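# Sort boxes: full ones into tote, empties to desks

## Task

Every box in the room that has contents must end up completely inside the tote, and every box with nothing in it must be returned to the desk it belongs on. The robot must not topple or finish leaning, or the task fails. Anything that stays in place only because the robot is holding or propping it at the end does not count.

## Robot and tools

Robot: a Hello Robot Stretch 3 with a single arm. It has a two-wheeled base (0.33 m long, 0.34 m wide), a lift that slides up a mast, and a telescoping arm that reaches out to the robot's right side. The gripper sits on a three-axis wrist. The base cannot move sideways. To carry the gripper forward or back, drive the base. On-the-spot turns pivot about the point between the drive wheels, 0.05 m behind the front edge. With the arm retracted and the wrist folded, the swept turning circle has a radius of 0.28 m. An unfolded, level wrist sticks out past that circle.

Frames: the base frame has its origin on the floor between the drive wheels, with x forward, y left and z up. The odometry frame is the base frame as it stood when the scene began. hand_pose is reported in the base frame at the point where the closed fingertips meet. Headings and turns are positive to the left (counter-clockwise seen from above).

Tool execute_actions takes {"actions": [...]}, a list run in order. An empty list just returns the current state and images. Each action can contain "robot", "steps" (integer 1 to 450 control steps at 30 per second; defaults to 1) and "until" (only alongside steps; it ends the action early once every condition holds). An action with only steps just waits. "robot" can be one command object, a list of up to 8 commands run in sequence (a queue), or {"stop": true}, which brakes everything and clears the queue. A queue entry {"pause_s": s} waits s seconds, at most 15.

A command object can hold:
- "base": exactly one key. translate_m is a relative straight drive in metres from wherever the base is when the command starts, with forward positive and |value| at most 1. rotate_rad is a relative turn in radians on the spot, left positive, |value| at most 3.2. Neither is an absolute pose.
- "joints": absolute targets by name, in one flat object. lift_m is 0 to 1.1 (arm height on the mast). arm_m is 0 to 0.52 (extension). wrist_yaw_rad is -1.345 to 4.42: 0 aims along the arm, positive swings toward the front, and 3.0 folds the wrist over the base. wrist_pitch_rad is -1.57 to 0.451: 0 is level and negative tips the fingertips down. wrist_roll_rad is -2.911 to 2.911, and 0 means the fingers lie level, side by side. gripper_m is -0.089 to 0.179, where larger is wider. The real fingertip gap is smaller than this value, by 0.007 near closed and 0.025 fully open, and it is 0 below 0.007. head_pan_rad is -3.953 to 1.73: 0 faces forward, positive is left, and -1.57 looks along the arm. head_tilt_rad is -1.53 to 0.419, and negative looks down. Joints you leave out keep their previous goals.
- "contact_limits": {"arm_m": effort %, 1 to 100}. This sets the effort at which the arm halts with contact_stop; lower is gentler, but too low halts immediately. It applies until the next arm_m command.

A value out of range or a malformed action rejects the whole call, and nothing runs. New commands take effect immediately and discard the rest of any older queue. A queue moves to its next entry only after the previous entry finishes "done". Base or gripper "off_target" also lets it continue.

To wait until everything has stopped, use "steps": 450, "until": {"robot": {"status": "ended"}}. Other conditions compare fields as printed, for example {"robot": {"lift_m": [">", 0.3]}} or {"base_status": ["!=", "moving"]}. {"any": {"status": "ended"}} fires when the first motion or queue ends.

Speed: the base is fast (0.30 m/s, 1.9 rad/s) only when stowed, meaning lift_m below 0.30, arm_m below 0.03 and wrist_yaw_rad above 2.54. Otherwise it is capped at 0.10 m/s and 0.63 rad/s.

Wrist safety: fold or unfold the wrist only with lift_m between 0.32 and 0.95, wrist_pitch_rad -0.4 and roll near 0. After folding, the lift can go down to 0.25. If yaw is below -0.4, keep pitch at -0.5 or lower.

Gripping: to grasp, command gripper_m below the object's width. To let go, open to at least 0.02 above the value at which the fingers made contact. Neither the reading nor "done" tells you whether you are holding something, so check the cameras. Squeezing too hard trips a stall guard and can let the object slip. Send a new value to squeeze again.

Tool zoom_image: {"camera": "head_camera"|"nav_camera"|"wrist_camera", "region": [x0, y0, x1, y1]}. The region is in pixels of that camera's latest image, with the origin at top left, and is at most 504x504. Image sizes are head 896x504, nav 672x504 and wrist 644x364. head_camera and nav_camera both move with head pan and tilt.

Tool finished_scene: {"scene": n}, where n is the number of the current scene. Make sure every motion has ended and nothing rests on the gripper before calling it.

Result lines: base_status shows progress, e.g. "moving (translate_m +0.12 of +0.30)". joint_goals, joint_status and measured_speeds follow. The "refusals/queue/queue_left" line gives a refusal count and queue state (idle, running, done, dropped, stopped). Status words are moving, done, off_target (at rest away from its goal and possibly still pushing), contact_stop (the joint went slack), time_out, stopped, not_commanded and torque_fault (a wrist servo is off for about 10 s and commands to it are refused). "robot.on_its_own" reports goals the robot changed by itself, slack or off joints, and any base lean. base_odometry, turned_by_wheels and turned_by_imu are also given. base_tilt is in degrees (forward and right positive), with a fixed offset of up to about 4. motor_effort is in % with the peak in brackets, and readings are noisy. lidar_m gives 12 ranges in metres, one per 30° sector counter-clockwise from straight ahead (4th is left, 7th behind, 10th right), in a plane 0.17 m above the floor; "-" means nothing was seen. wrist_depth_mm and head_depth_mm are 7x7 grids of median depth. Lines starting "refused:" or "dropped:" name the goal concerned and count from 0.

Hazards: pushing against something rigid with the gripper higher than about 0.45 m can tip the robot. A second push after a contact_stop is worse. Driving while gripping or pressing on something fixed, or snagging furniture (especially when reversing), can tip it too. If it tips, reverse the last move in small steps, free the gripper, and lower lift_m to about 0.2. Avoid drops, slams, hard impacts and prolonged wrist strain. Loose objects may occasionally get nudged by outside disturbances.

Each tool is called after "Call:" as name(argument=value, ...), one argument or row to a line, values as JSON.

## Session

Call:
execute_actions(
  actions=[],
)

Scene clock: 0.00 s.
robot.base_odometry: x=+0.000 y=+0.000 heading=+0.000 (m, m, rad; robot's odometry frame)
robot.turned_by_wheels: +0.000 (rad since the last result)
robot.turned_by_imu: +0.000 (rad since the last result)
robot.base_tilt: forward=+0.4 right=+0.2 (deg)
robot.lidar_m: 1.06 1.16 1.76 2.23 0.83 0.67 0.66 0.72 1.10 0.99 0.96 1.07
robot.head_depth_mm: 953 958 966 972 979 984 995 / 965 976 979 992 997 1007 1012 / 988 994 1005 1010 1018 1026 1035 / 1008 1016 1020 1033 1040 1050 1055 / 1025 1035 1041 1054 1063 1072 1081 / 1049 1057 1066 1075 1083 1092 1104 / 1065 1073 1086 1099 1111 1114 1127
robot.base_status: not_commanded
robot.joint_positions: lift_m=+0.488 arm_m=+0.002 wrist_yaw_rad=+3.041 wrist_pitch_rad=-0.570 wrist_roll_rad=-0.018 gripper_m=+0.037 head_pan_rad=+0.012 head_tilt_rad=-0.002
robot.joint_goals: lift_m=+0.488 arm_m=+0.002 wrist_yaw_rad=+3.041 wrist_pitch_rad=-0.570 wrist_roll_rad=-0.018 gripper_m=+0.037 head_pan_rad=+0.012 head_tilt_rad=-0.002
robot.joint_status: lift_m=not_commanded arm_m=not_commanded wrist_yaw_rad=not_commanded wrist_pitch_rad=not_commanded wrist_roll_rad=not_commanded gripper_m=not_commanded head_pan_rad=not_commanded head_tilt_rad=not_commanded
robot.measured_speeds: translate_m=+0.000 rotate_rad=+0.000 lift_m=+0.000 arm_m=+0.000 wrist_yaw_rad=+0.000 wrist_pitch_rad=+0.000 wrist_roll_rad=+0.000 head_pan_rad=+0.000 head_tilt_rad=+0.000
robot: refusals=0 queue=idle queue_left=0
robot.motor_effort: left_wheel=-1 right_wheel=-1 lift_m=+25 arm_m=+0 wrist_yaw_rad=+0 wrist_pitch_rad=+6 wrist_roll_rad=+1 gripper_m=+0 head_pan_rad=+0 head_tilt_rad=+3 (%)
robot.hand_pose: x=-0.0009 y=+0.0548 z=+0.4679 quat_wxyz=(+0.232, +0.681, +0.167, +0.674) (m; robot's base frame)
robot.wrist_depth_mm: 684 889 - - - - - / 677 922 - - - - - / 664 892 - - - - 928 / 685 872 943 858 834 832 818 / 646 784 752 749 722 696 678 / 648 702 678 639 623 607 591 / 613 598 613 - 563 545 531
pictures: head_camera (sideways: a quarter turn clockwise sets it upright), nav_camera (sideways: a quarter turn counterclockwise sets it upright), wrist_camera
Images, in order (width x height): head_camera 896x504, nav_camera 672x504, wrist_camera 644x364.

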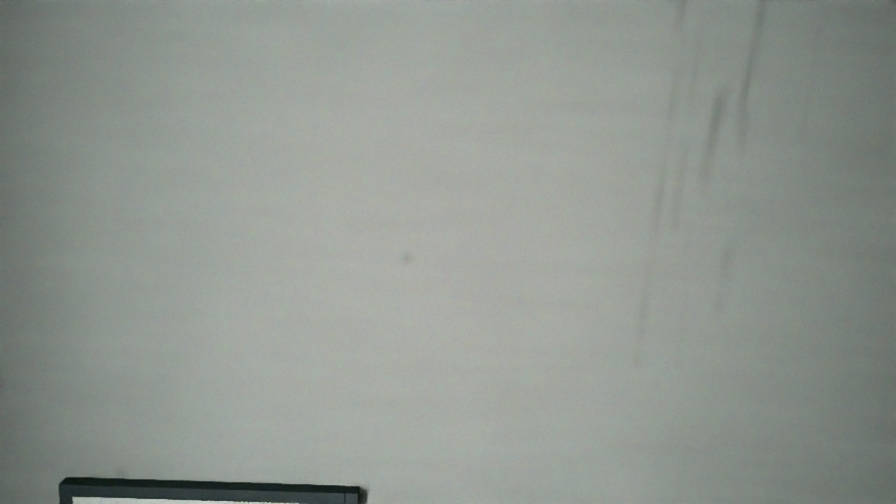

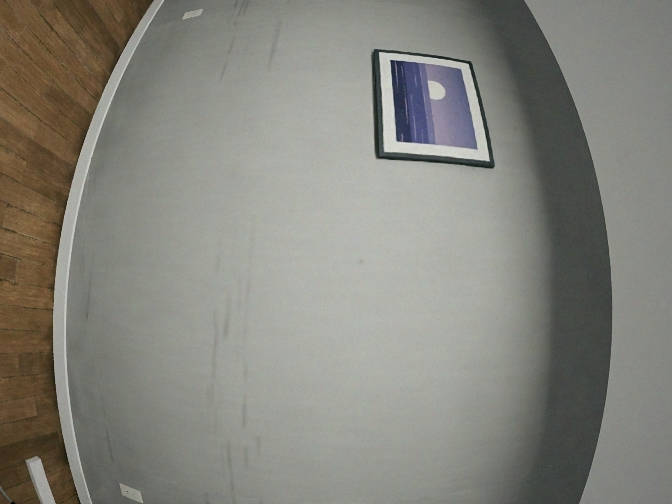

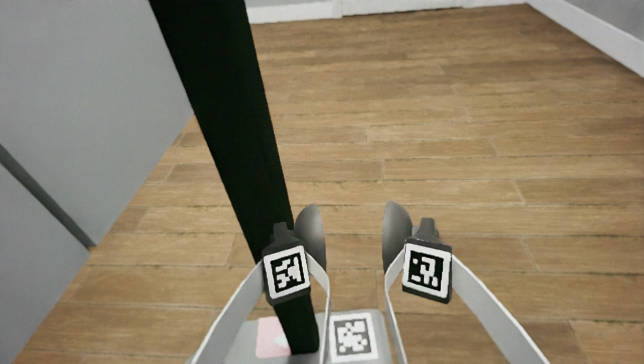

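Survey the room.

Call:
execute_actions(
  actions=[
    {"robot":{"joints":{"head_pan_rad":-1.3,"head_tilt_rad":-0.45}},"steps":150,"until":{"robot":{"status":"ended"}}},
  ],
)

Call:
execute_actions(
  actions=[
    {"robot":{"joints":{"head_pan_rad":-2.6,"head_tilt_rad":-0.45}},"steps":150,"until":{"robot":{"status":"ended"}}},
  ],
)

Call:
execute_actions(
  actions=[
    {"robot":{"joints":{"head_pan_rad":-3.9,"head_tilt_rad":-0.45}},"steps":150,"until":{"robot":{"status":"ended"}}},
  ],
)

Call:
execute_actions(
  actions=[
    {"robot":{"joints":{"head_pan_rad":1.3,"head_tilt_rad":-0.45}},"steps":200,"until":{"robot":{"status":"ended"}}},
  ],
)

Scene clock: 4.53 s.
robot.base_odometry: x=+0.000 y=+0.000 heading=+0.000 (m, m, rad; robot's odometry frame)
robot.turned_by_wheels: +0.000 (rad since the last result)
robot.turned_by_imu: +0.001 (rad since the last result)
robot.base_tilt: forward=+0.4 right=+0.2 (deg)
robot.lidar_m: 1.06 1.16 1.77 2.23 0.84 0.67 0.66 0.72 1.10 0.99 0.96 1.07
robot.head_depth_mm: 1256 1351 1116 781 1691 1628 1367 / 1308 1407 1111 817 1789 1625 1358 / 1372 1472 1102 862 1252 1540 1352 / 1427 1529 1098 1347 1245 1615 1358 / 1503 1603 1092 1866 1522 1573 1351 / 1459 1553 1083 1444 1814 1567 1347 / 1300 1376 1076 1543 1645 1613 1345
robot.base_status: not_commanded
robot.joint_positions: lift_m=+0.488 arm_m=+0.002 wrist_yaw_rad=+3.041 wrist_pitch_rad=-0.570 wrist_roll_rad=-0.018 gripper_m=+0.037 head_pan_rad=-1.293 head_tilt_rad=-0.444
robot.joint_goals: lift_m=+0.488 arm_m=+0.002 wrist_yaw_rad=+3.041 wrist_pitch_rad=-0.570 wrist_roll_rad=-0.018 gripper_m=+0.037 head_pan_rad=-1.300 head_tilt_rad=-0.450
robot.joint_status: lift_m=not_commanded arm_m=not_commanded wrist_yaw_rad=not_commanded wrist_pitch_rad=not_commanded wrist_roll_rad=not_commanded gripper_m=not_commanded head_pan_rad=done head_tilt_rad=done
robot.measured_speeds: translate_m=+0.000 rotate_rad=+0.000 lift_m=+0.000 arm_m=+0.000 wrist_yaw_rad=+0.000 wrist_pitch_rad=+0.000 wrist_roll_rad=+0.000 head_pan_rad=+0.000 head_tilt_rad=+0.000
robot: refusals=0 queue=done queue_left=0
robot.motor_effort: left_wheel=-1(1) right_wheel=-1(1) lift_m=+25(25) arm_m=+0(1) wrist_yaw_rad=+0(0) wrist_pitch_rad=+6(6) wrist_roll_rad=+1(1) gripper_m=+0(0) head_pan_rad=-3(27) head_tilt_rad=-3(34) (%)
robot.hand_pose: x=-0.0009 y=+0.0548 z=+0.4679 quat_wxyz=(+0.232, +0.681, +0.167, +0.674) (m; robot's base frame)
robot.wrist_depth_mm: 670 868 - - - - - / 669 918 - - - - - / 662 929 - - - - 929 / 670 884 911 896 809 817 766 / 666 781 742 717 745 706 667 / 656 695 677 652 623 623 601 / 606 621 596 - 552 538 542
pictures: head_camera (sideways: a quarter turn clockwise sets it upright), nav_camera (sideways: a quarter turn counterclockwise sets it upright), wrist_camera
Images, in order (width x height): head_camera 896x504, nav_camera 672x504, wrist_camera 644x364.

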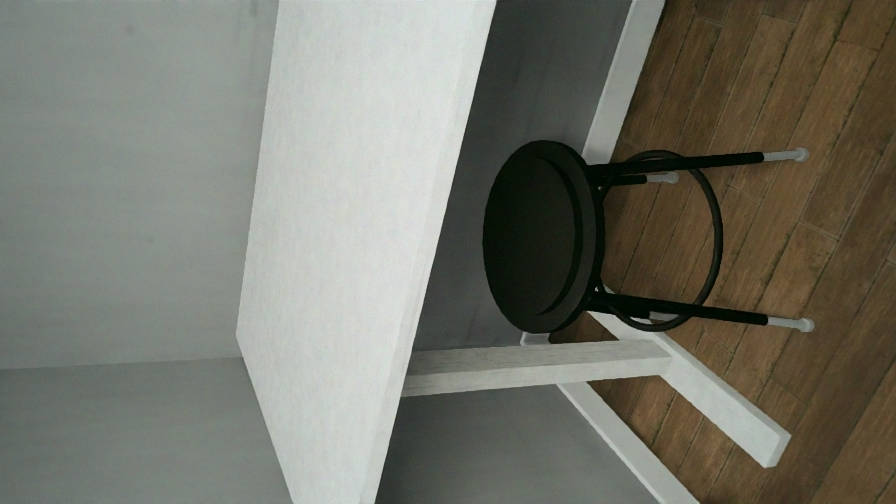

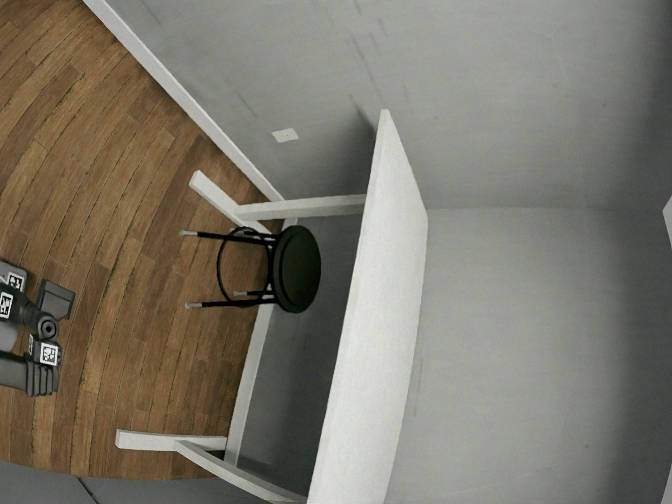

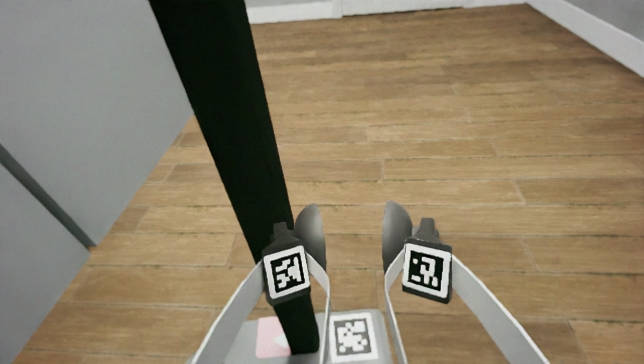

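Scene clock: 5.77 s.
robot.base_odometry: x=+0.000 y=+0.000 heading=+0.000 (m, m, rad; robot's odometry frame)
robot.turned_by_wheels: +0.000 (rad since the last result)
robot.turned_by_imu: +0.000 (rad since the last result)
robot.base_tilt: forward=+0.3 right=+0.1 (deg)
robot.lidar_m: 1.06 1.16 1.76 2.23 0.84 0.67 0.66 0.72 1.10 0.99 0.96 1.07
robot.head_depth_mm: 608 646 688 736 793 857 933 / 652 693 743 800 867 943 1039 / 700 751 811 876 956 1056 1168 / 758 821 891 977 1065 1197 1297 / 828 898 982 1083 1212 1366 1351 / 909 997 1062 1227 1395 1530 1313 / 1009 1114 1129 1389 1640 1602 1339
robot.base_status: not_commanded
robot.joint_positions: lift_m=+0.488 arm_m=+0.002 wrist_yaw_rad=+3.041 wrist_pitch_rad=-0.570 wrist_roll_rad=-0.018 gripper_m=+0.037 head_pan_rad=-2.593 head_tilt_rad=-0.444
robot.joint_goals: lift_m=+0.488 arm_m=+0.002 wrist_yaw_rad=+3.041 wrist_pitch_rad=-0.570 wrist_roll_rad=-0.018 gripper_m=+0.037 head_pan_rad=-2.600 head_tilt_rad=-0.450
robot.joint_status: lift_m=not_commanded arm_m=not_commanded wrist_yaw_rad=not_commanded wrist_pitch_rad=not_commanded wrist_roll_rad=not_commanded gripper_m=not_commanded head_pan_rad=done head_tilt_rad=done
robot.measured_speeds: translate_m=+0.000 rotate_rad=+0.000 lift_m=+0.000 arm_m=+0.000 wrist_yaw_rad=+0.000 wrist_pitch_rad=+0.000 wrist_roll_rad=+0.000 head_pan_rad=+0.000 head_tilt_rad=+0.000
robot: refusals=0 queue=done queue_left=0
robot.motor_effort: left_wheel=-1(1) right_wheel=-1(1) lift_m=+25(25) arm_m=+1(0) wrist_yaw_rad=+0(0) wrist_pitch_rad=+6(6) wrist_roll_rad=+1(0) gripper_m=+0(1) head_pan_rad=-3(27) head_tilt_rad=-3(4) (%)
robot.hand_pose: x=-0.0009 y=+0.0548 z=+0.4679 quat_wxyz=(+0.232, +0.681, +0.167, +0.674) (m; robot's base frame)
robot.wrist_depth_mm: 662 832 - - - - - / 668 906 - - - - - / 668 935 - - - - 949 / 673 888 895 847 836 817 789 / 661 740 770 750 730 703 680 / 649 694 680 639 609 611 600 / 605 580 615 - 553 538 528
pictures: head_camera (sideways: a quarter turn clockwise sets it upright), nav_camera (sideways: a quarter turn counterclockwise sets it upright), wrist_camera
Images, in order (width x height): head_camera 896x504, nav_camera 672x504, wrist_camera 644x364.

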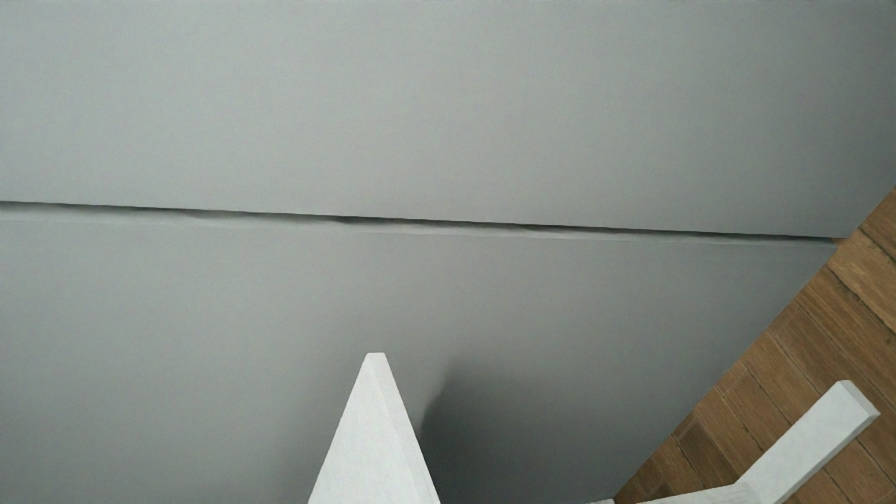

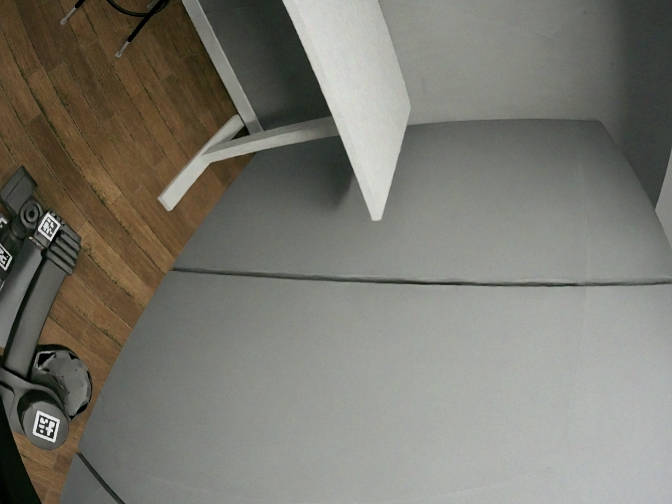

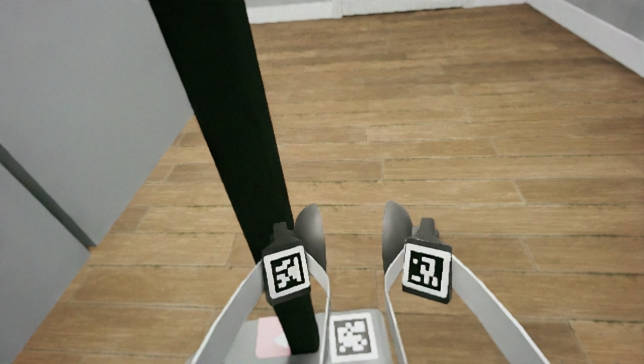

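Scene clock: 7.00 s.
robot.base_odometry: x=+0.000 y=+0.000 heading=+0.000 (m, m, rad; robot's odometry frame)
robot.turned_by_wheels: +0.000 (rad since the last result)
robot.turned_by_imu: +0.000 (rad since the last result)
robot.base_tilt: forward=+0.4 right=+0.2 (deg)
robot.lidar_m: 1.06 1.16 1.77 2.23 0.84 0.67 0.66 0.72 1.10 0.99 0.96 1.08
robot.head_depth_mm: 768 833 - - - - - / 732 799 881 980 1092 1232 - / 691 749 820 912 1019 1157 1293 / 652 706 769 845 940 1056 1203 / 619 667 724 792 872 969 1093 / 589 632 683 742 812 895 1003 / 562 601 646 698 761 836 927
robot.base_status: not_commanded
robot.joint_positions: lift_m=+0.488 arm_m=+0.002 wrist_yaw_rad=+3.041 wrist_pitch_rad=-0.570 wrist_roll_rad=-0.018 gripper_m=+0.037 head_pan_rad=-3.893 head_tilt_rad=-0.444
robot.joint_goals: lift_m=+0.488 arm_m=+0.002 wrist_yaw_rad=+3.041 wrist_pitch_rad=-0.570 wrist_roll_rad=-0.018 gripper_m=+0.037 head_pan_rad=-3.900 head_tilt_rad=-0.450
robot.joint_status: lift_m=not_commanded arm_m=not_commanded wrist_yaw_rad=not_commanded wrist_pitch_rad=not_commanded wrist_roll_rad=not_commanded gripper_m=not_commanded head_pan_rad=done head_tilt_rad=done
robot.measured_speeds: translate_m=+0.000 rotate_rad=+0.000 lift_m=+0.000 arm_m=+0.000 wrist_yaw_rad=+0.000 wrist_pitch_rad=+0.000 wrist_roll_rad=+0.000 head_pan_rad=+0.000 head_tilt_rad=+0.000
robot: refusals=0 queue=done queue_left=0
robot.motor_effort: left_wheel=-1(1) right_wheel=-1(1) lift_m=+25(26) arm_m=+0(1) wrist_yaw_rad=+0(0) wrist_pitch_rad=+6(6) wrist_roll_rad=+1(1) gripper_m=-1(1) head_pan_rad=-2(27) head_tilt_rad=-3(4) (%)
robot.hand_pose: x=-0.0009 y=+0.0548 z=+0.4679 quat_wxyz=(+0.232, +0.681, +0.167, +0.674) (m; robot's base frame)
robot.wrist_depth_mm: 655 904 - - - - - / 671 933 - - - - - / 670 899 - - - - 923 / 671 874 911 869 855 829 789 / 659 767 767 735 758 700 679 / 657 675 659 639 606 606 597 / 609 607 616 - 557 540 538
pictures: head_camera (sideways: a quarter turn clockwise sets it upright), nav_camera (sideways: a quarter turn counterclockwise sets it upright), wrist_camera
Images, in order (width x height): head_camera 896x504, nav_camera 672x504, wrist_camera 644x364.

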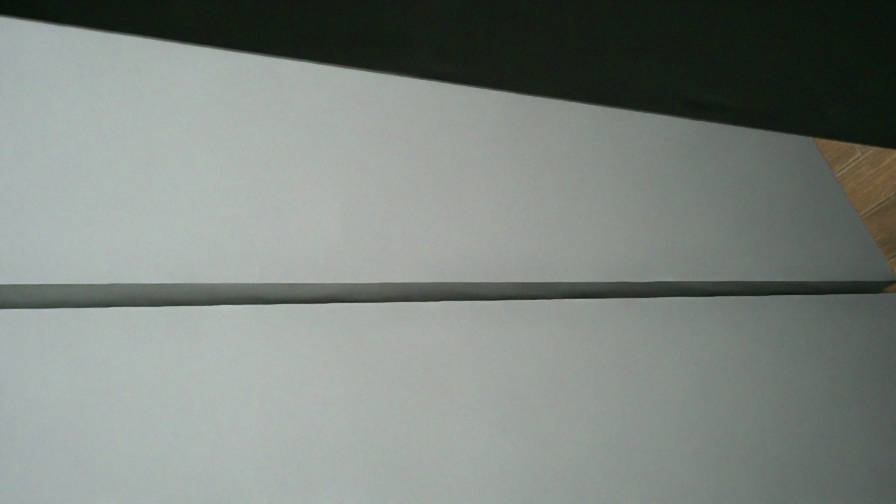

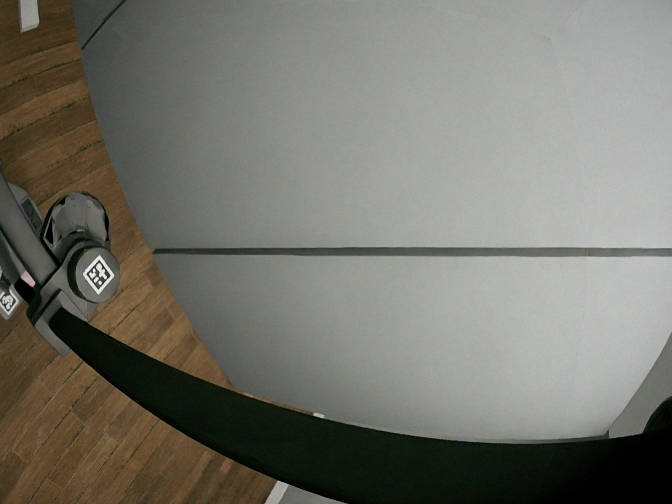

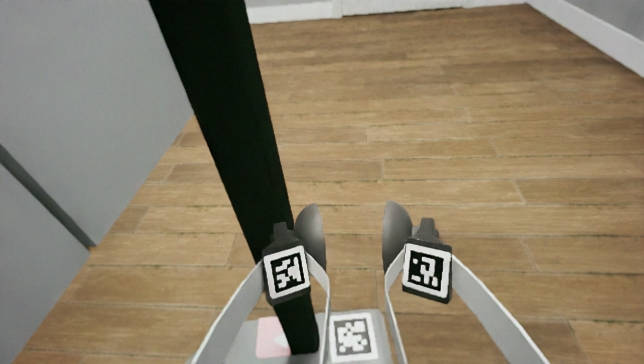

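Scene clock: 10.07 s.
robot.base_odometry: x=+0.000 y=+0.000 heading=+0.000 (m, m, rad; robot's odometry frame)
robot.turned_by_wheels: +0.000 (rad since the last result)
robot.turned_by_imu: +0.000 (rad since the last result)
robot.base_tilt: forward=+0.4 right=+0.2 (deg)
robot.lidar_m: 1.06 1.15 1.77 2.22 0.84 0.67 0.66 0.72 1.10 0.99 0.96 1.08
robot.head_depth_mm: 1946 2118 2305 2466 2037 1624 1357 / 1939 2064 2270 2475 2032 1630 1355 / 1914 2079 2245 2444 2021 1620 1350 / 1896 2061 2235 2424 2016 1621 1351 / 1886 2026 2224 2401 2003 1612 1348 / 1897 2051 2220 2408 1998 1616 1349 / 1879 2039 2209 2388 1993 1607 1347
robot.base_status: not_commanded
robot.joint_positions: lift_m=+0.488 arm_m=+0.002 wrist_yaw_rad=+3.041 wrist_pitch_rad=-0.570 wrist_roll_rad=-0.018 gripper_m=+0.037 head_pan_rad=+1.293 head_tilt_rad=-0.444
robot.joint_goals: lift_m=+0.488 arm_m=+0.002 wrist_yaw_rad=+3.041 wrist_pitch_rad=-0.570 wrist_roll_rad=-0.018 gripper_m=+0.037 head_pan_rad=+1.300 head_tilt_rad=-0.450
robot.joint_status: lift_m=not_commanded arm_m=not_commanded wrist_yaw_rad=not_commanded wrist_pitch_rad=not_commanded wrist_roll_rad=not_commanded gripper_m=not_commanded head_pan_rad=done head_tilt_rad=done
robot.measured_speeds: translate_m=+0.000 rotate_rad=+0.000 lift_m=+0.000 arm_m=+0.000 wrist_yaw_rad=+0.000 wrist_pitch_rad=+0.000 wrist_roll_rad=+0.000 head_pan_rad=+0.000 head_tilt_rad=+0.000
robot: refusals=0 queue=done queue_left=0
robot.motor_effort: left_wheel=-1(1) right_wheel=-1(1) lift_m=+25(25) arm_m=+0(1) wrist_yaw_rad=+0(1) wrist_pitch_rad=+6(6) wrist_roll_rad=+0(1) gripper_m=+0(1) head_pan_rad=+2(27) head_tilt_rad=-3(3) (%)
robot.hand_pose: x=-0.0009 y=+0.0548 z=+0.4679 quat_wxyz=(+0.232, +0.681, +0.167, +0.674) (m; robot's base frame)
robot.wrist_depth_mm: 675 852 - - - - - / 662 912 - - - - - / 651 916 - - - - 914 / 689 889 911 862 858 798 780 / 663 782 762 719 765 706 673 / 654 681 683 631 606 611 602 / 606 596 599 - 561 538 537
pictures: head_camera (sideways: a quarter turn clockwise sets it upright), nav_camera (sideways: a quarter turn counterclockwise sets it upright), wrist_camera
Images, in order (width x height): head_camera 896x504, nav_camera 672x504, wrist_camera 644x364.

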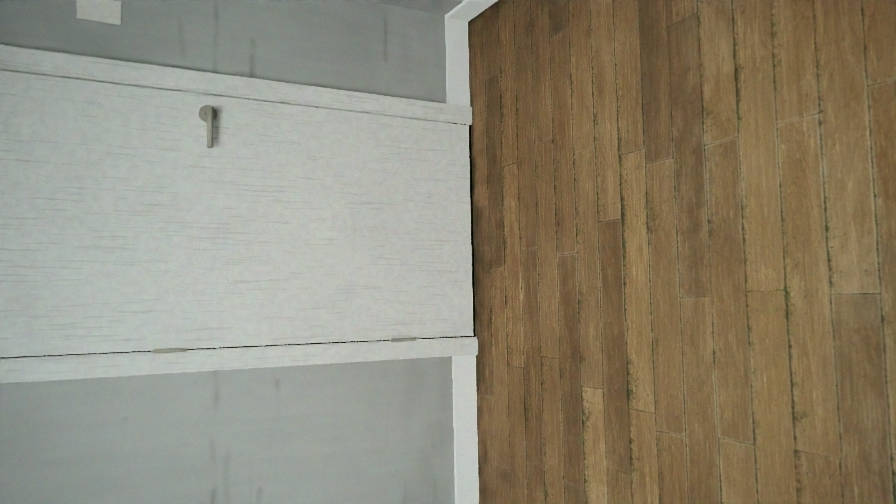

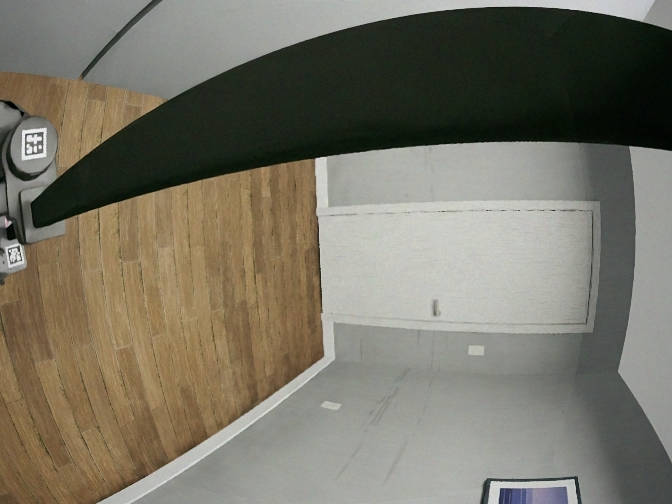

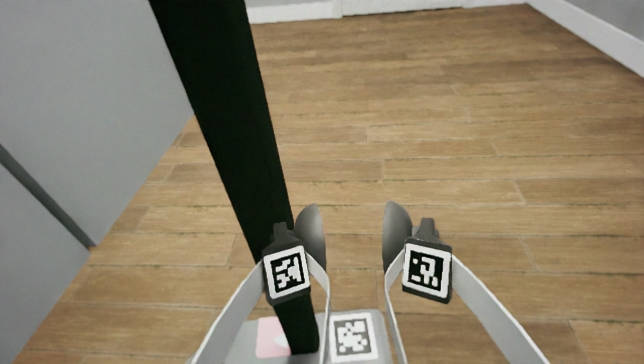

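Call:
execute_actions(
  actions=[
    {"robot":{"joints":{"lift_m":0.28,"wrist_pitch_rad":-0.4,"wrist_yaw_rad":3.0,"wrist_roll_rad":0.0,"head_pan_rad":1.0,"head_tilt_rad":-0.4},"base":{"rotate_rad":1.47}},"steps":200,"until":{"robot":{"base_status":["!=","moving"],"lift_m":["<",0.295]}}},
    {"robot":[{"base":{"translate_m":1.0}},{"base":{"translate_m":0.45}}],"steps":400,"until":{"robot":{"status":"ended"}}},
  ],
)

Scene clock: 31.10 s.
robot.base_odometry: x=+0.146 y=+1.443 heading=+1.470 (m, m, rad; robot's odometry frame)
robot.turned_by_wheels: +1.470 (rad since the last result)
robot.turned_by_imu: +1.454 (rad since the last result)
robot.base_tilt: forward=+0.3 right=+0.2 (deg)
robot.lidar_m: 0.79 0.85 1.19 0.64 0.65 0.91 2.32 1.53 1.13 1.10 1.08 0.82
robot.head_depth_mm: 994 1038 1087 1136 1195 1260 1298 / 1119 1176 1242 1303 1388 1471 1395 / 1285 1364 1444 1547 1648 1639 1390 / 1509 1614 1731 1871 1959 1672 1389 / 1806 1970 2143 2389 2111 1673 1382 / 2305 2542 2878 2794 2098 1662 1383 / 2980 3225 3475 2827 2083 1669 1383
robot.base_status: done (translate_m +0.4500 of +0.4500)
robot.joint_positions: lift_m=+0.280 arm_m=+0.002 wrist_yaw_rad=+3.002 wrist_pitch_rad=-0.419 wrist_roll_rad=-0.005 gripper_m=+0.037 head_pan_rad=+1.007 head_tilt_rad=-0.408
robot.joint_goals: lift_m=+0.280 arm_m=+0.002 wrist_yaw_rad=+3.000 wrist_pitch_rad=-0.400 wrist_roll_rad=+0.000 gripper_m=+0.037 head_pan_rad=+1.000 head_tilt_rad=-0.400
robot.joint_status: lift_m=done arm_m=not_commanded wrist_yaw_rad=done wrist_pitch_rad=done wrist_roll_rad=done gripper_m=not_commanded head_pan_rad=done head_tilt_rad=done
robot.measured_speeds: translate_m=+0.000 rotate_rad=+0.000 lift_m=+0.000 arm_m=+0.000 wrist_yaw_rad=+0.000 wrist_pitch_rad=+0.000 wrist_roll_rad=+0.000 head_pan_rad=+0.000 head_tilt_rad=+0.000
robot: refusals=0 queue=done queue_left=0
robot.motor_effort: left_wheel=-4(8) right_wheel=+3(10) lift_m=+16(26) arm_m=+0(1) wrist_yaw_rad=-1(5) wrist_pitch_rad=+8(8) wrist_roll_rad=+3(2) gripper_m=+0(1) head_pan_rad=-2(17) head_tilt_rad=+5(13) (%)
robot.hand_pose: x=+0.0100 y=+0.0752 z=+0.2929 quat_wxyz=(+0.195, +0.698, +0.099, +0.682) (m; robot's base frame)
robot.wrist_depth_mm: 568 573 714 - - - 861 / 603 627 771 - - - 883 / 670 683 720 947 895 860 799 / 729 752 - 710 701 669 625 / 668 652 616 591 583 548 533 / 536 527 526 - 454 465 451 / 465 - - - 409 396 386
pictures: head_camera (sideways: a quarter turn clockwise sets it upright), nav_camera (sideways: a quarter turn counterclockwise sets it upright), wrist_camera
Images, in order (width x height): head_camera 896x504, nav_camera 672x504, wrist_camera 644x364.

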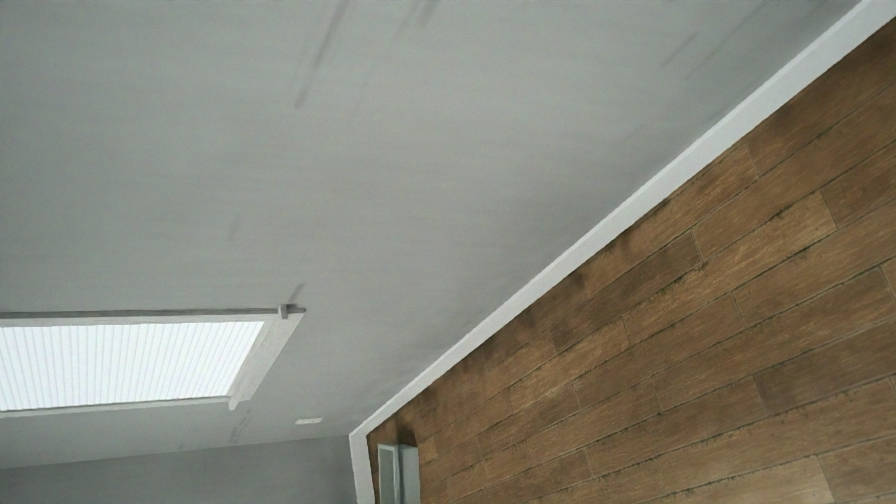

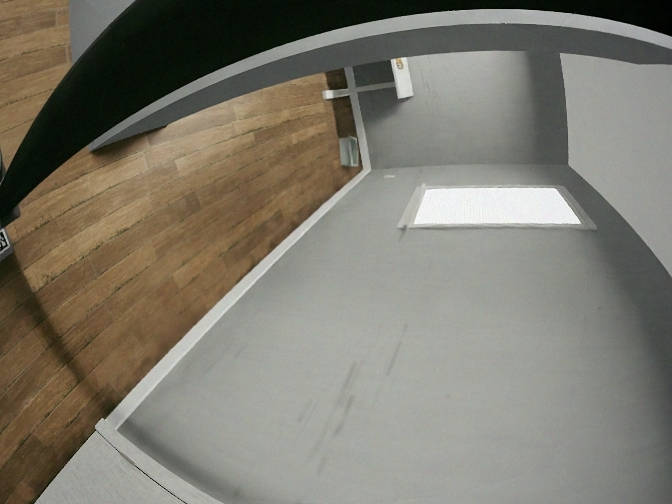

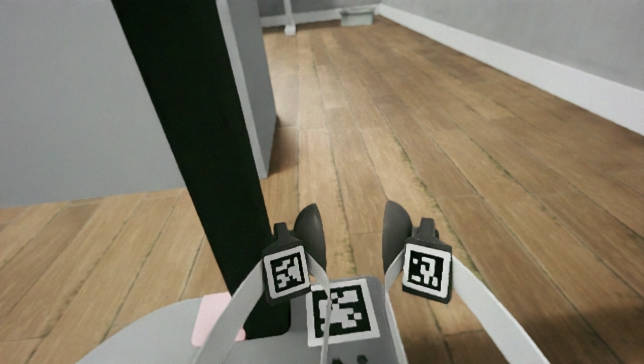

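Call:
execute_actions(
  actions=[
    {"robot":[{"base":{"rotate_rad":1.29},"joints":{"head_pan_rad":0.45,"head_tilt_rad":-0.35}},{"base":{"translate_m":1.0}}],"steps":400,"until":{"robot":{"status":"ended"}}},
  ],
)

Scene clock: 45.37 s.
robot.base_odometry: x=-0.782 y=+1.815 heading=+2.760 (m, m, rad; robot's odometry frame)
robot.turned_by_wheels: +1.290 (rad since the last result)
robot.turned_by_imu: +1.274 (rad since the last result)
robot.base_tilt: forward=+0.4 right=+0.2 (deg)
robot.lidar_m: 1.12 2.27 2.75 0.40 0.40 0.46 2.06 1.09 0.65 0.56 0.56 0.65
robot.head_depth_mm: 2206 2324 2483 2689 2213 1785 1452 / 2253 2400 2546 2740 2280 1785 1452 / 2290 2465 2475 2732 2274 1764 1442 / 2358 2534 2596 2838 2270 1756 1438 / 2418 2589 2691 2939 2247 1747 1439 / 2474 2643 2659 2979 2248 1753 1430 / 2539 2743 2838 3052 2241 1751 1434
robot.base_status: done (translate_m +1.0000 of +1.0000)
robot.joint_positions: lift_m=+0.280 arm_m=+0.002 wrist_yaw_rad=+3.002 wrist_pitch_rad=-0.419 wrist_roll_rad=-0.005 gripper_m=+0.037 head_pan_rad=+0.457 head_tilt_rad=-0.358
robot.joint_goals: lift_m=+0.280 arm_m=+0.002 wrist_yaw_rad=+3.000 wrist_pitch_rad=-0.400 wrist_roll_rad=+0.000 gripper_m=+0.037 head_pan_rad=+0.450 head_tilt_rad=-0.350
robot.joint_status: lift_m=done arm_m=not_commanded wrist_yaw_rad=done wrist_pitch_rad=done wrist_roll_rad=done gripper_m=not_commanded head_pan_rad=done head_tilt_rad=done
robot.measured_speeds: translate_m=+0.000 rotate_rad=+0.000 lift_m=+0.000 arm_m=+0.000 wrist_yaw_rad=+0.000 wrist_pitch_rad=+0.000 wrist_roll_rad=+0.000 head_pan_rad=+0.000 head_tilt_rad=+0.000
robot: refusals=0 queue=done queue_left=0
robot.motor_effort: left_wheel=-4(9) right_wheel=+3(12) lift_m=+16(16) arm_m=+0(0) wrist_yaw_rad=-2(2) wrist_pitch_rad=+8(8) wrist_roll_rad=+3(3) gripper_m=-1(1) head_pan_rad=-2(23) head_tilt_rad=+5(14) (%)
robot.hand_pose: x=+0.0100 y=+0.0752 z=+0.2929 quat_wxyz=(+0.195, +0.698, +0.099, +0.682) (m; robot's base frame)
robot.wrist_depth_mm: 325 341 387 - - - - / 344 362 419 - - - - / 370 395 457 492 884 841 809 / 394 423 - 550 684 651 645 / 426 469 505 567 581 553 531 / 489 504 529 - 444 467 446 / 460 - - - 410 399 388
pictures: head_camera (sideways: a quarter turn clockwise sets it upright), nav_camera (sideways: a quarter turn counterclockwise sets it upright), wrist_camera
Images, in order (width x height): head_camera 896x504, nav_camera 672x504, wrist_camera 644x364.

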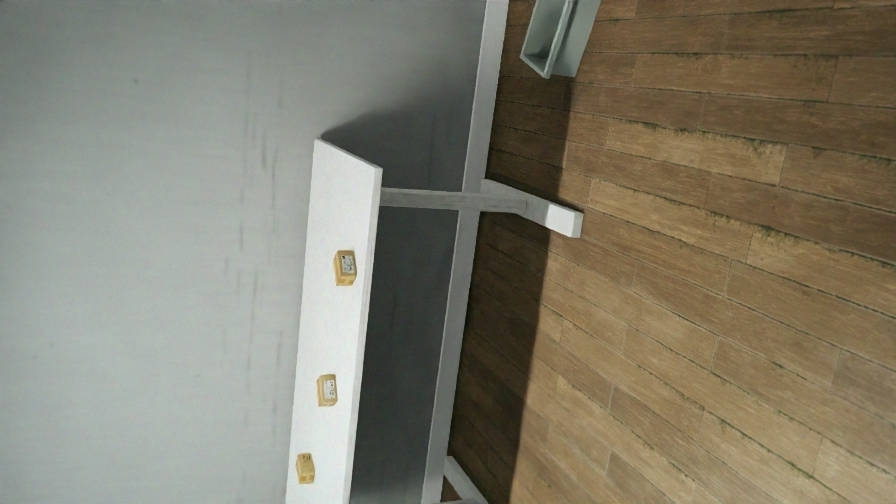

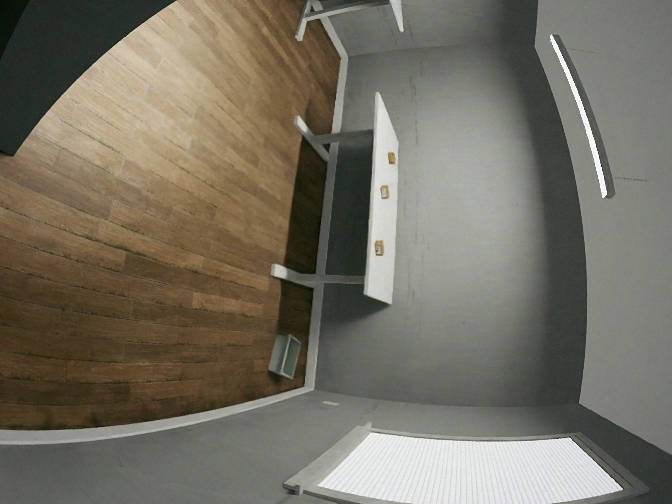

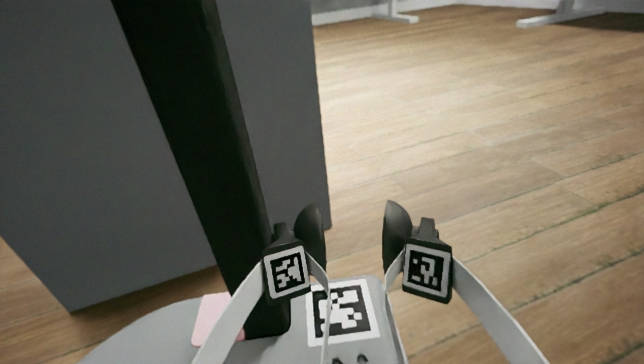

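Call:
execute_actions(
  actions=[
    {"robot":[{"base":{"rotate_rad":0.59},"joints":{"head_pan_rad":-0.15,"head_tilt_rad":-0.6}},{"base":{"translate_m":1.0}}],"steps":400,"until":{"robot":{"status":"ended"}}},
  ],
)

Scene clock: 77.27 s.
robot.base_odometry: x=-1.760 y=+1.609 heading=-2.934 (m, m, rad; robot's odometry frame)
robot.turned_by_wheels: +0.590 (rad since the last result)
robot.turned_by_imu: +0.584 (rad since the last result)
robot.base_tilt: forward=+0.3 right=+0.2 (deg)
robot.lidar_m: 1.31 1.83 2.52 2.06 1.42 0.82 1.59 0.98 0.87 0.87 1.06 1.30
robot.head_depth_mm: 1446 1573 1680 1932 1706 1438 1240 / 1471 1590 1245 1927 1708 1432 1241 / 1504 1614 1244 1989 1672 1441 1240 / 1542 1656 1152 2047 1713 1442 1238 / 1579 1682 1238 2089 1708 1429 1243 / 1608 1718 1293 2099 1707 1438 1240 / 1654 1749 1270 2114 1706 1435 1232
robot.base_status: done (translate_m +1.0000 of +1.0000)
robot.joint_positions: lift_m=+0.280 arm_m=+0.002 wrist_yaw_rad=+3.002 wrist_pitch_rad=-0.419 wrist_roll_rad=-0.005 gripper_m=+0.037 head_pan_rad=-0.143 head_tilt_rad=-0.593
robot.joint_goals: lift_m=+0.280 arm_m=+0.002 wrist_yaw_rad=+3.000 wrist_pitch_rad=-0.400 wrist_roll_rad=+0.000 gripper_m=+0.037 head_pan_rad=-0.150 head_tilt_rad=-0.600
robot.joint_status: lift_m=done arm_m=not_commanded wrist_yaw_rad=done wrist_pitch_rad=done wrist_roll_rad=done gripper_m=not_commanded head_pan_rad=done head_tilt_rad=done
robot.measured_speeds: translate_m=+0.000 rotate_rad=+0.000 lift_m=+0.000 arm_m=+0.000 wrist_yaw_rad=+0.000 wrist_pitch_rad=+0.000 wrist_roll_rad=+0.000 head_pan_rad=+0.000 head_tilt_rad=+0.000
robot: refusals=0 queue=done queue_left=0
robot.motor_effort: left_wheel=-4(10) right_wheel=+3(11) lift_m=+16(16) arm_m=+1(0) wrist_yaw_rad=-2(1) wrist_pitch_rad=+8(8) wrist_roll_rad=+3(3) gripper_m=-1(0) head_pan_rad=-3(25) head_tilt_rad=-3(27) (%)
robot.hand_pose: x=+0.0100 y=+0.0752 z=+0.2929 quat_wxyz=(+0.195, +0.698, +0.099, +0.682) (m; robot's base frame)
robot.wrist_depth_mm: - - - - - - - / - - - - - - - / - - - 985 930 869 785 / 756 793 - 724 689 661 630 / 648 637 607 589 577 547 527 / 529 519 533 - 451 463 446 / 465 - - - 413 397 389
pictures: head_camera (sideways: a quarter turn clockwise sets it upright), nav_camera (sideways: a quarter turn counterclockwise sets it upright), wrist_camera
Images, in order (width x height): head_camera 896x504, nav_camera 672x504, wrist_camera 644x364.

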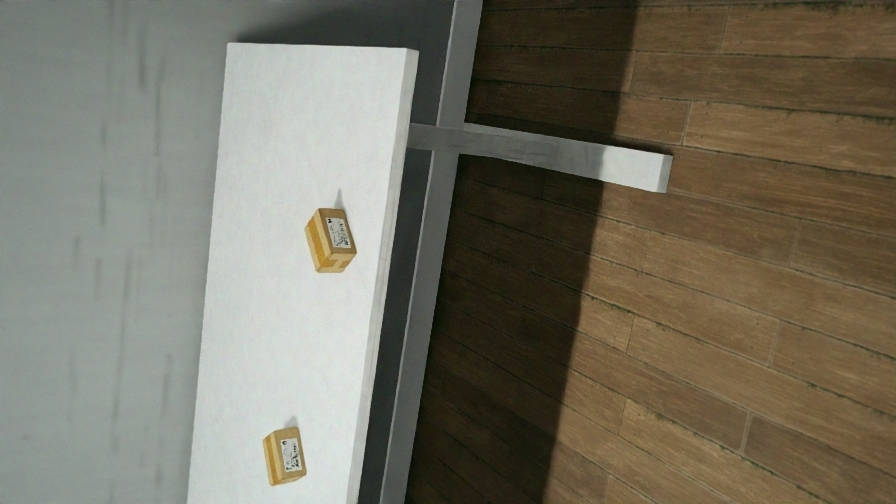

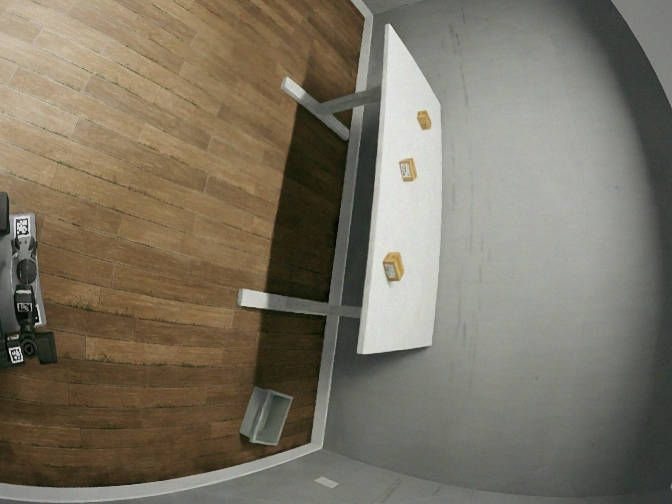

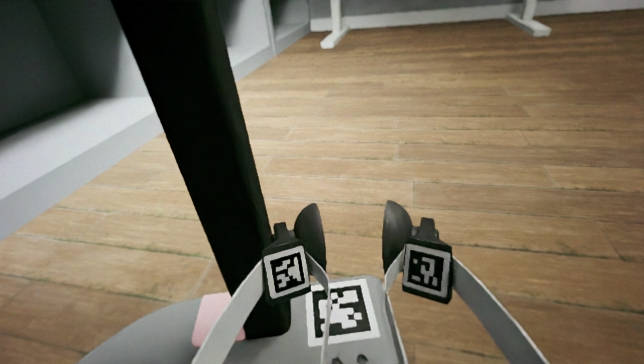

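Call:
zoom_image(
  camera="head_camera",
  region=[260, 190, 400, 290],
)

Call:
zoom_image(
  camera="head_camera",
  region=[220, 404, 360, 504],
)

Call:
zoom_image(
  camera="nav_camera",
  region=[200, 330, 360, 480],
)

Region (260, 190, 400, 290) of head_camera's 896x504 image, scaled by 3.600, with more detail than that image has; it fills the top 360 rows of this view, and the rest is white.

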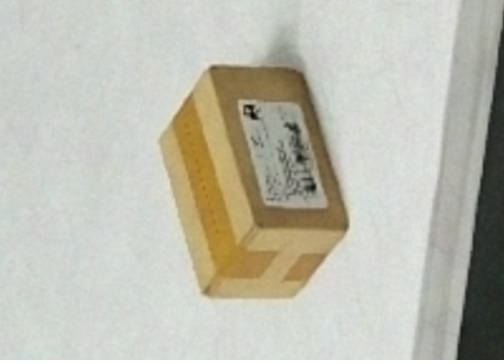

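Region (220, 404, 360, 504) of head_camera's 896x504 image, scaled by 3.600, with more detail than that image has; it fills the top 360 rows of this view, and the rest is white.

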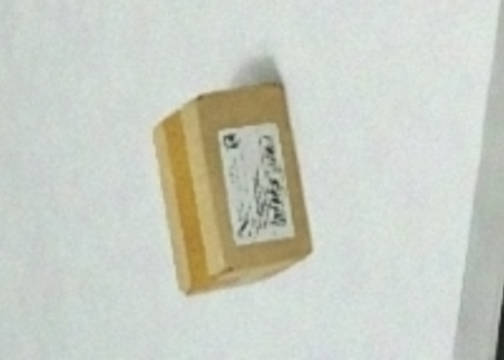

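Region (200, 330, 360, 480) of nav_camera's 672x504 image, scaled by 3.150, with more detail than that image has; it fills the top 472 rows of this view, and the rest is white.

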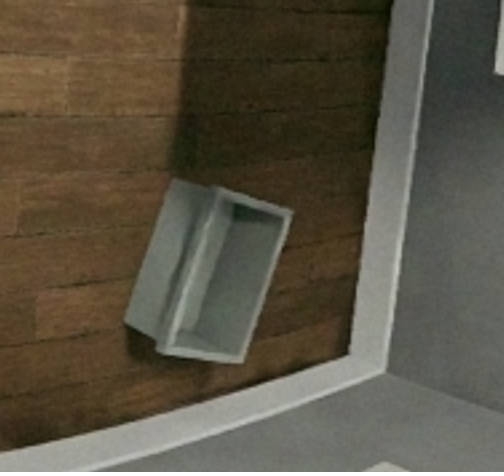

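Call:
execute_actions(
  actions=[
    {"robot":[{"base":{"rotate_rad":0.113}},{"base":{"translate_m":0.745},"joints":{"head_pan_rad":-1.6,"head_tilt_rad":-0.8}}],"steps":300,"until":{"robot":{"status":"ended"}}},
    {"robot":{"base":{"rotate_rad":1.17},"joints":{"lift_m":0.9}},"steps":100,"until":{"robot":{"lift_m":[">",0.36]}}},
    {"robot":{"joints":{"wrist_yaw_rad":1.6,"gripper_m":0.1}},"steps":300,"until":{"robot":{"lift_m":[">",0.78],"base_status":["!=","moving"]}}},
    {"robot":{"joints":{"wrist_yaw_rad":-0.3,"gripper_m":0.145}},"steps":300,"until":{"robot":{"status":"ended"}}},
  ],
)

Scene clock: 145.93 s.
robot.base_odometry: x=-2.467 y=+1.374 heading=-1.651 (m, m, rad; robot's odometry frame)
robot.turned_by_wheels: +1.283 (rad since the last result)
robot.turned_by_imu: +1.268 (rad since the last result)
robot.base_tilt: forward=+0.4 right=+0.2 (deg)
robot.lidar_m: 2.11 2.17 1.62 1.50 1.63 1.22 1.18 1.24 0.67 1.08 1.13 1.16
robot.head_depth_mm: 948 1034 891 767 - - - / 950 1044 892 785 - - - / 959 1049 896 786 - - 1116 / 966 1058 894 753 649 1228 1136 / 971 1067 897 754 650 1231 1153 / 980 1074 900 755 650 1246 1156 / 986 1077 901 754 652 1256 1156
robot.base_status: done (rotate_rad +1.1698 of +1.1700)
robot.joint_positions: lift_m=+0.900 arm_m=+0.002 wrist_yaw_rad=-0.297 wrist_pitch_rad=-0.418 wrist_roll_rad=-0.004 gripper_m=+0.145 head_pan_rad=-1.593 head_tilt_rad=-0.791
robot.joint_goals: lift_m=+0.900 arm_m=+0.002 wrist_yaw_rad=-0.300 wrist_pitch_rad=-0.400 wrist_roll_rad=+0.000 gripper_m=+0.145 head_pan_rad=-1.600 head_tilt_rad=-0.800
robot.joint_status: lift_m=done arm_m=not_commanded wrist_yaw_rad=done wrist_pitch_rad=done wrist_roll_rad=done gripper_m=done head_pan_rad=done head_tilt_rad=done
robot.measured_speeds: translate_m=+0.000 rotate_rad=+0.000 lift_m=+0.000 arm_m=+0.000 wrist_yaw_rad=+0.000 wrist_pitch_rad=+0.000 wrist_roll_rad=+0.000 head_pan_rad=+0.000 head_tilt_rad=+0.000
robot: refusals=0 queue=done queue_left=0
robot.motor_effort: left_wheel=-4(9) right_wheel=+3(10) lift_m=+34(37) arm_m=+0(0) wrist_yaw_rad=-2(4) wrist_pitch_rad=+7(8) wrist_roll_rad=+3(3) gripper_m=+0(99) head_pan_rad=-2(28) head_tilt_rad=-5(24) (%)
robot.hand_pose: x=-0.0872 y=-0.3614 z=+0.9122 quat_wxyz=(+0.664, +0.044, -0.704, -0.248) (m; robot's base frame)
robot.wrist_depth_mm: 644 670 696 737 818 860 893 / 693 715 766 799 863 919 - / 731 782 783 724 758 - - / 651 627 579 549 526 - - / 503 493 470 453 433 425 - / 416 403 382 373 361 353 - / 347 336 330 272 310 307 292
pictures: head_camera (sideways: a quarter turn clockwise sets it upright), nav_camera (sideways: a quarter turn counterclockwise sets it upright), wrist_camera
Images, in order (width x height): head_camera 896x504, nav_camera 672x504, wrist_camera 644x364.

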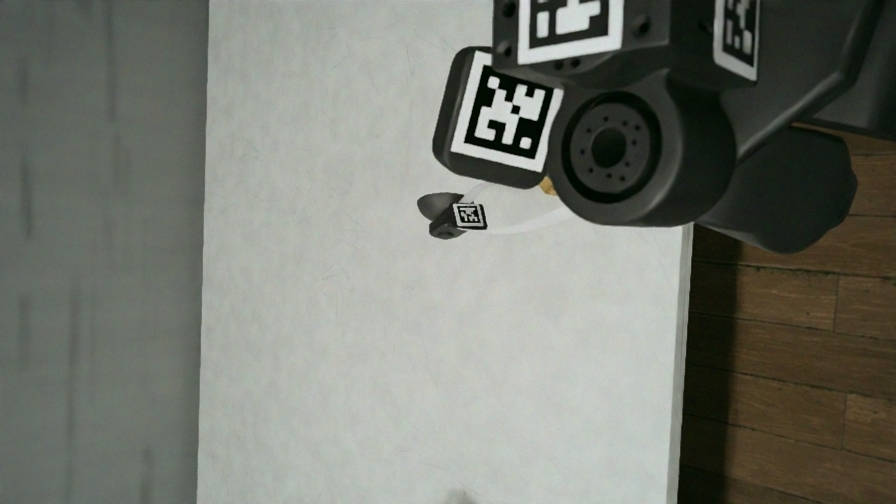

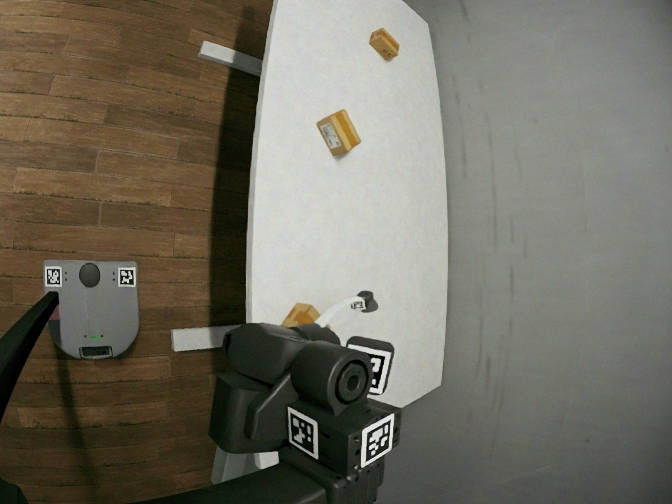

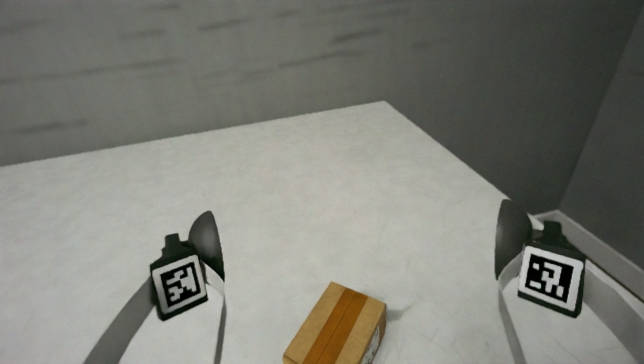

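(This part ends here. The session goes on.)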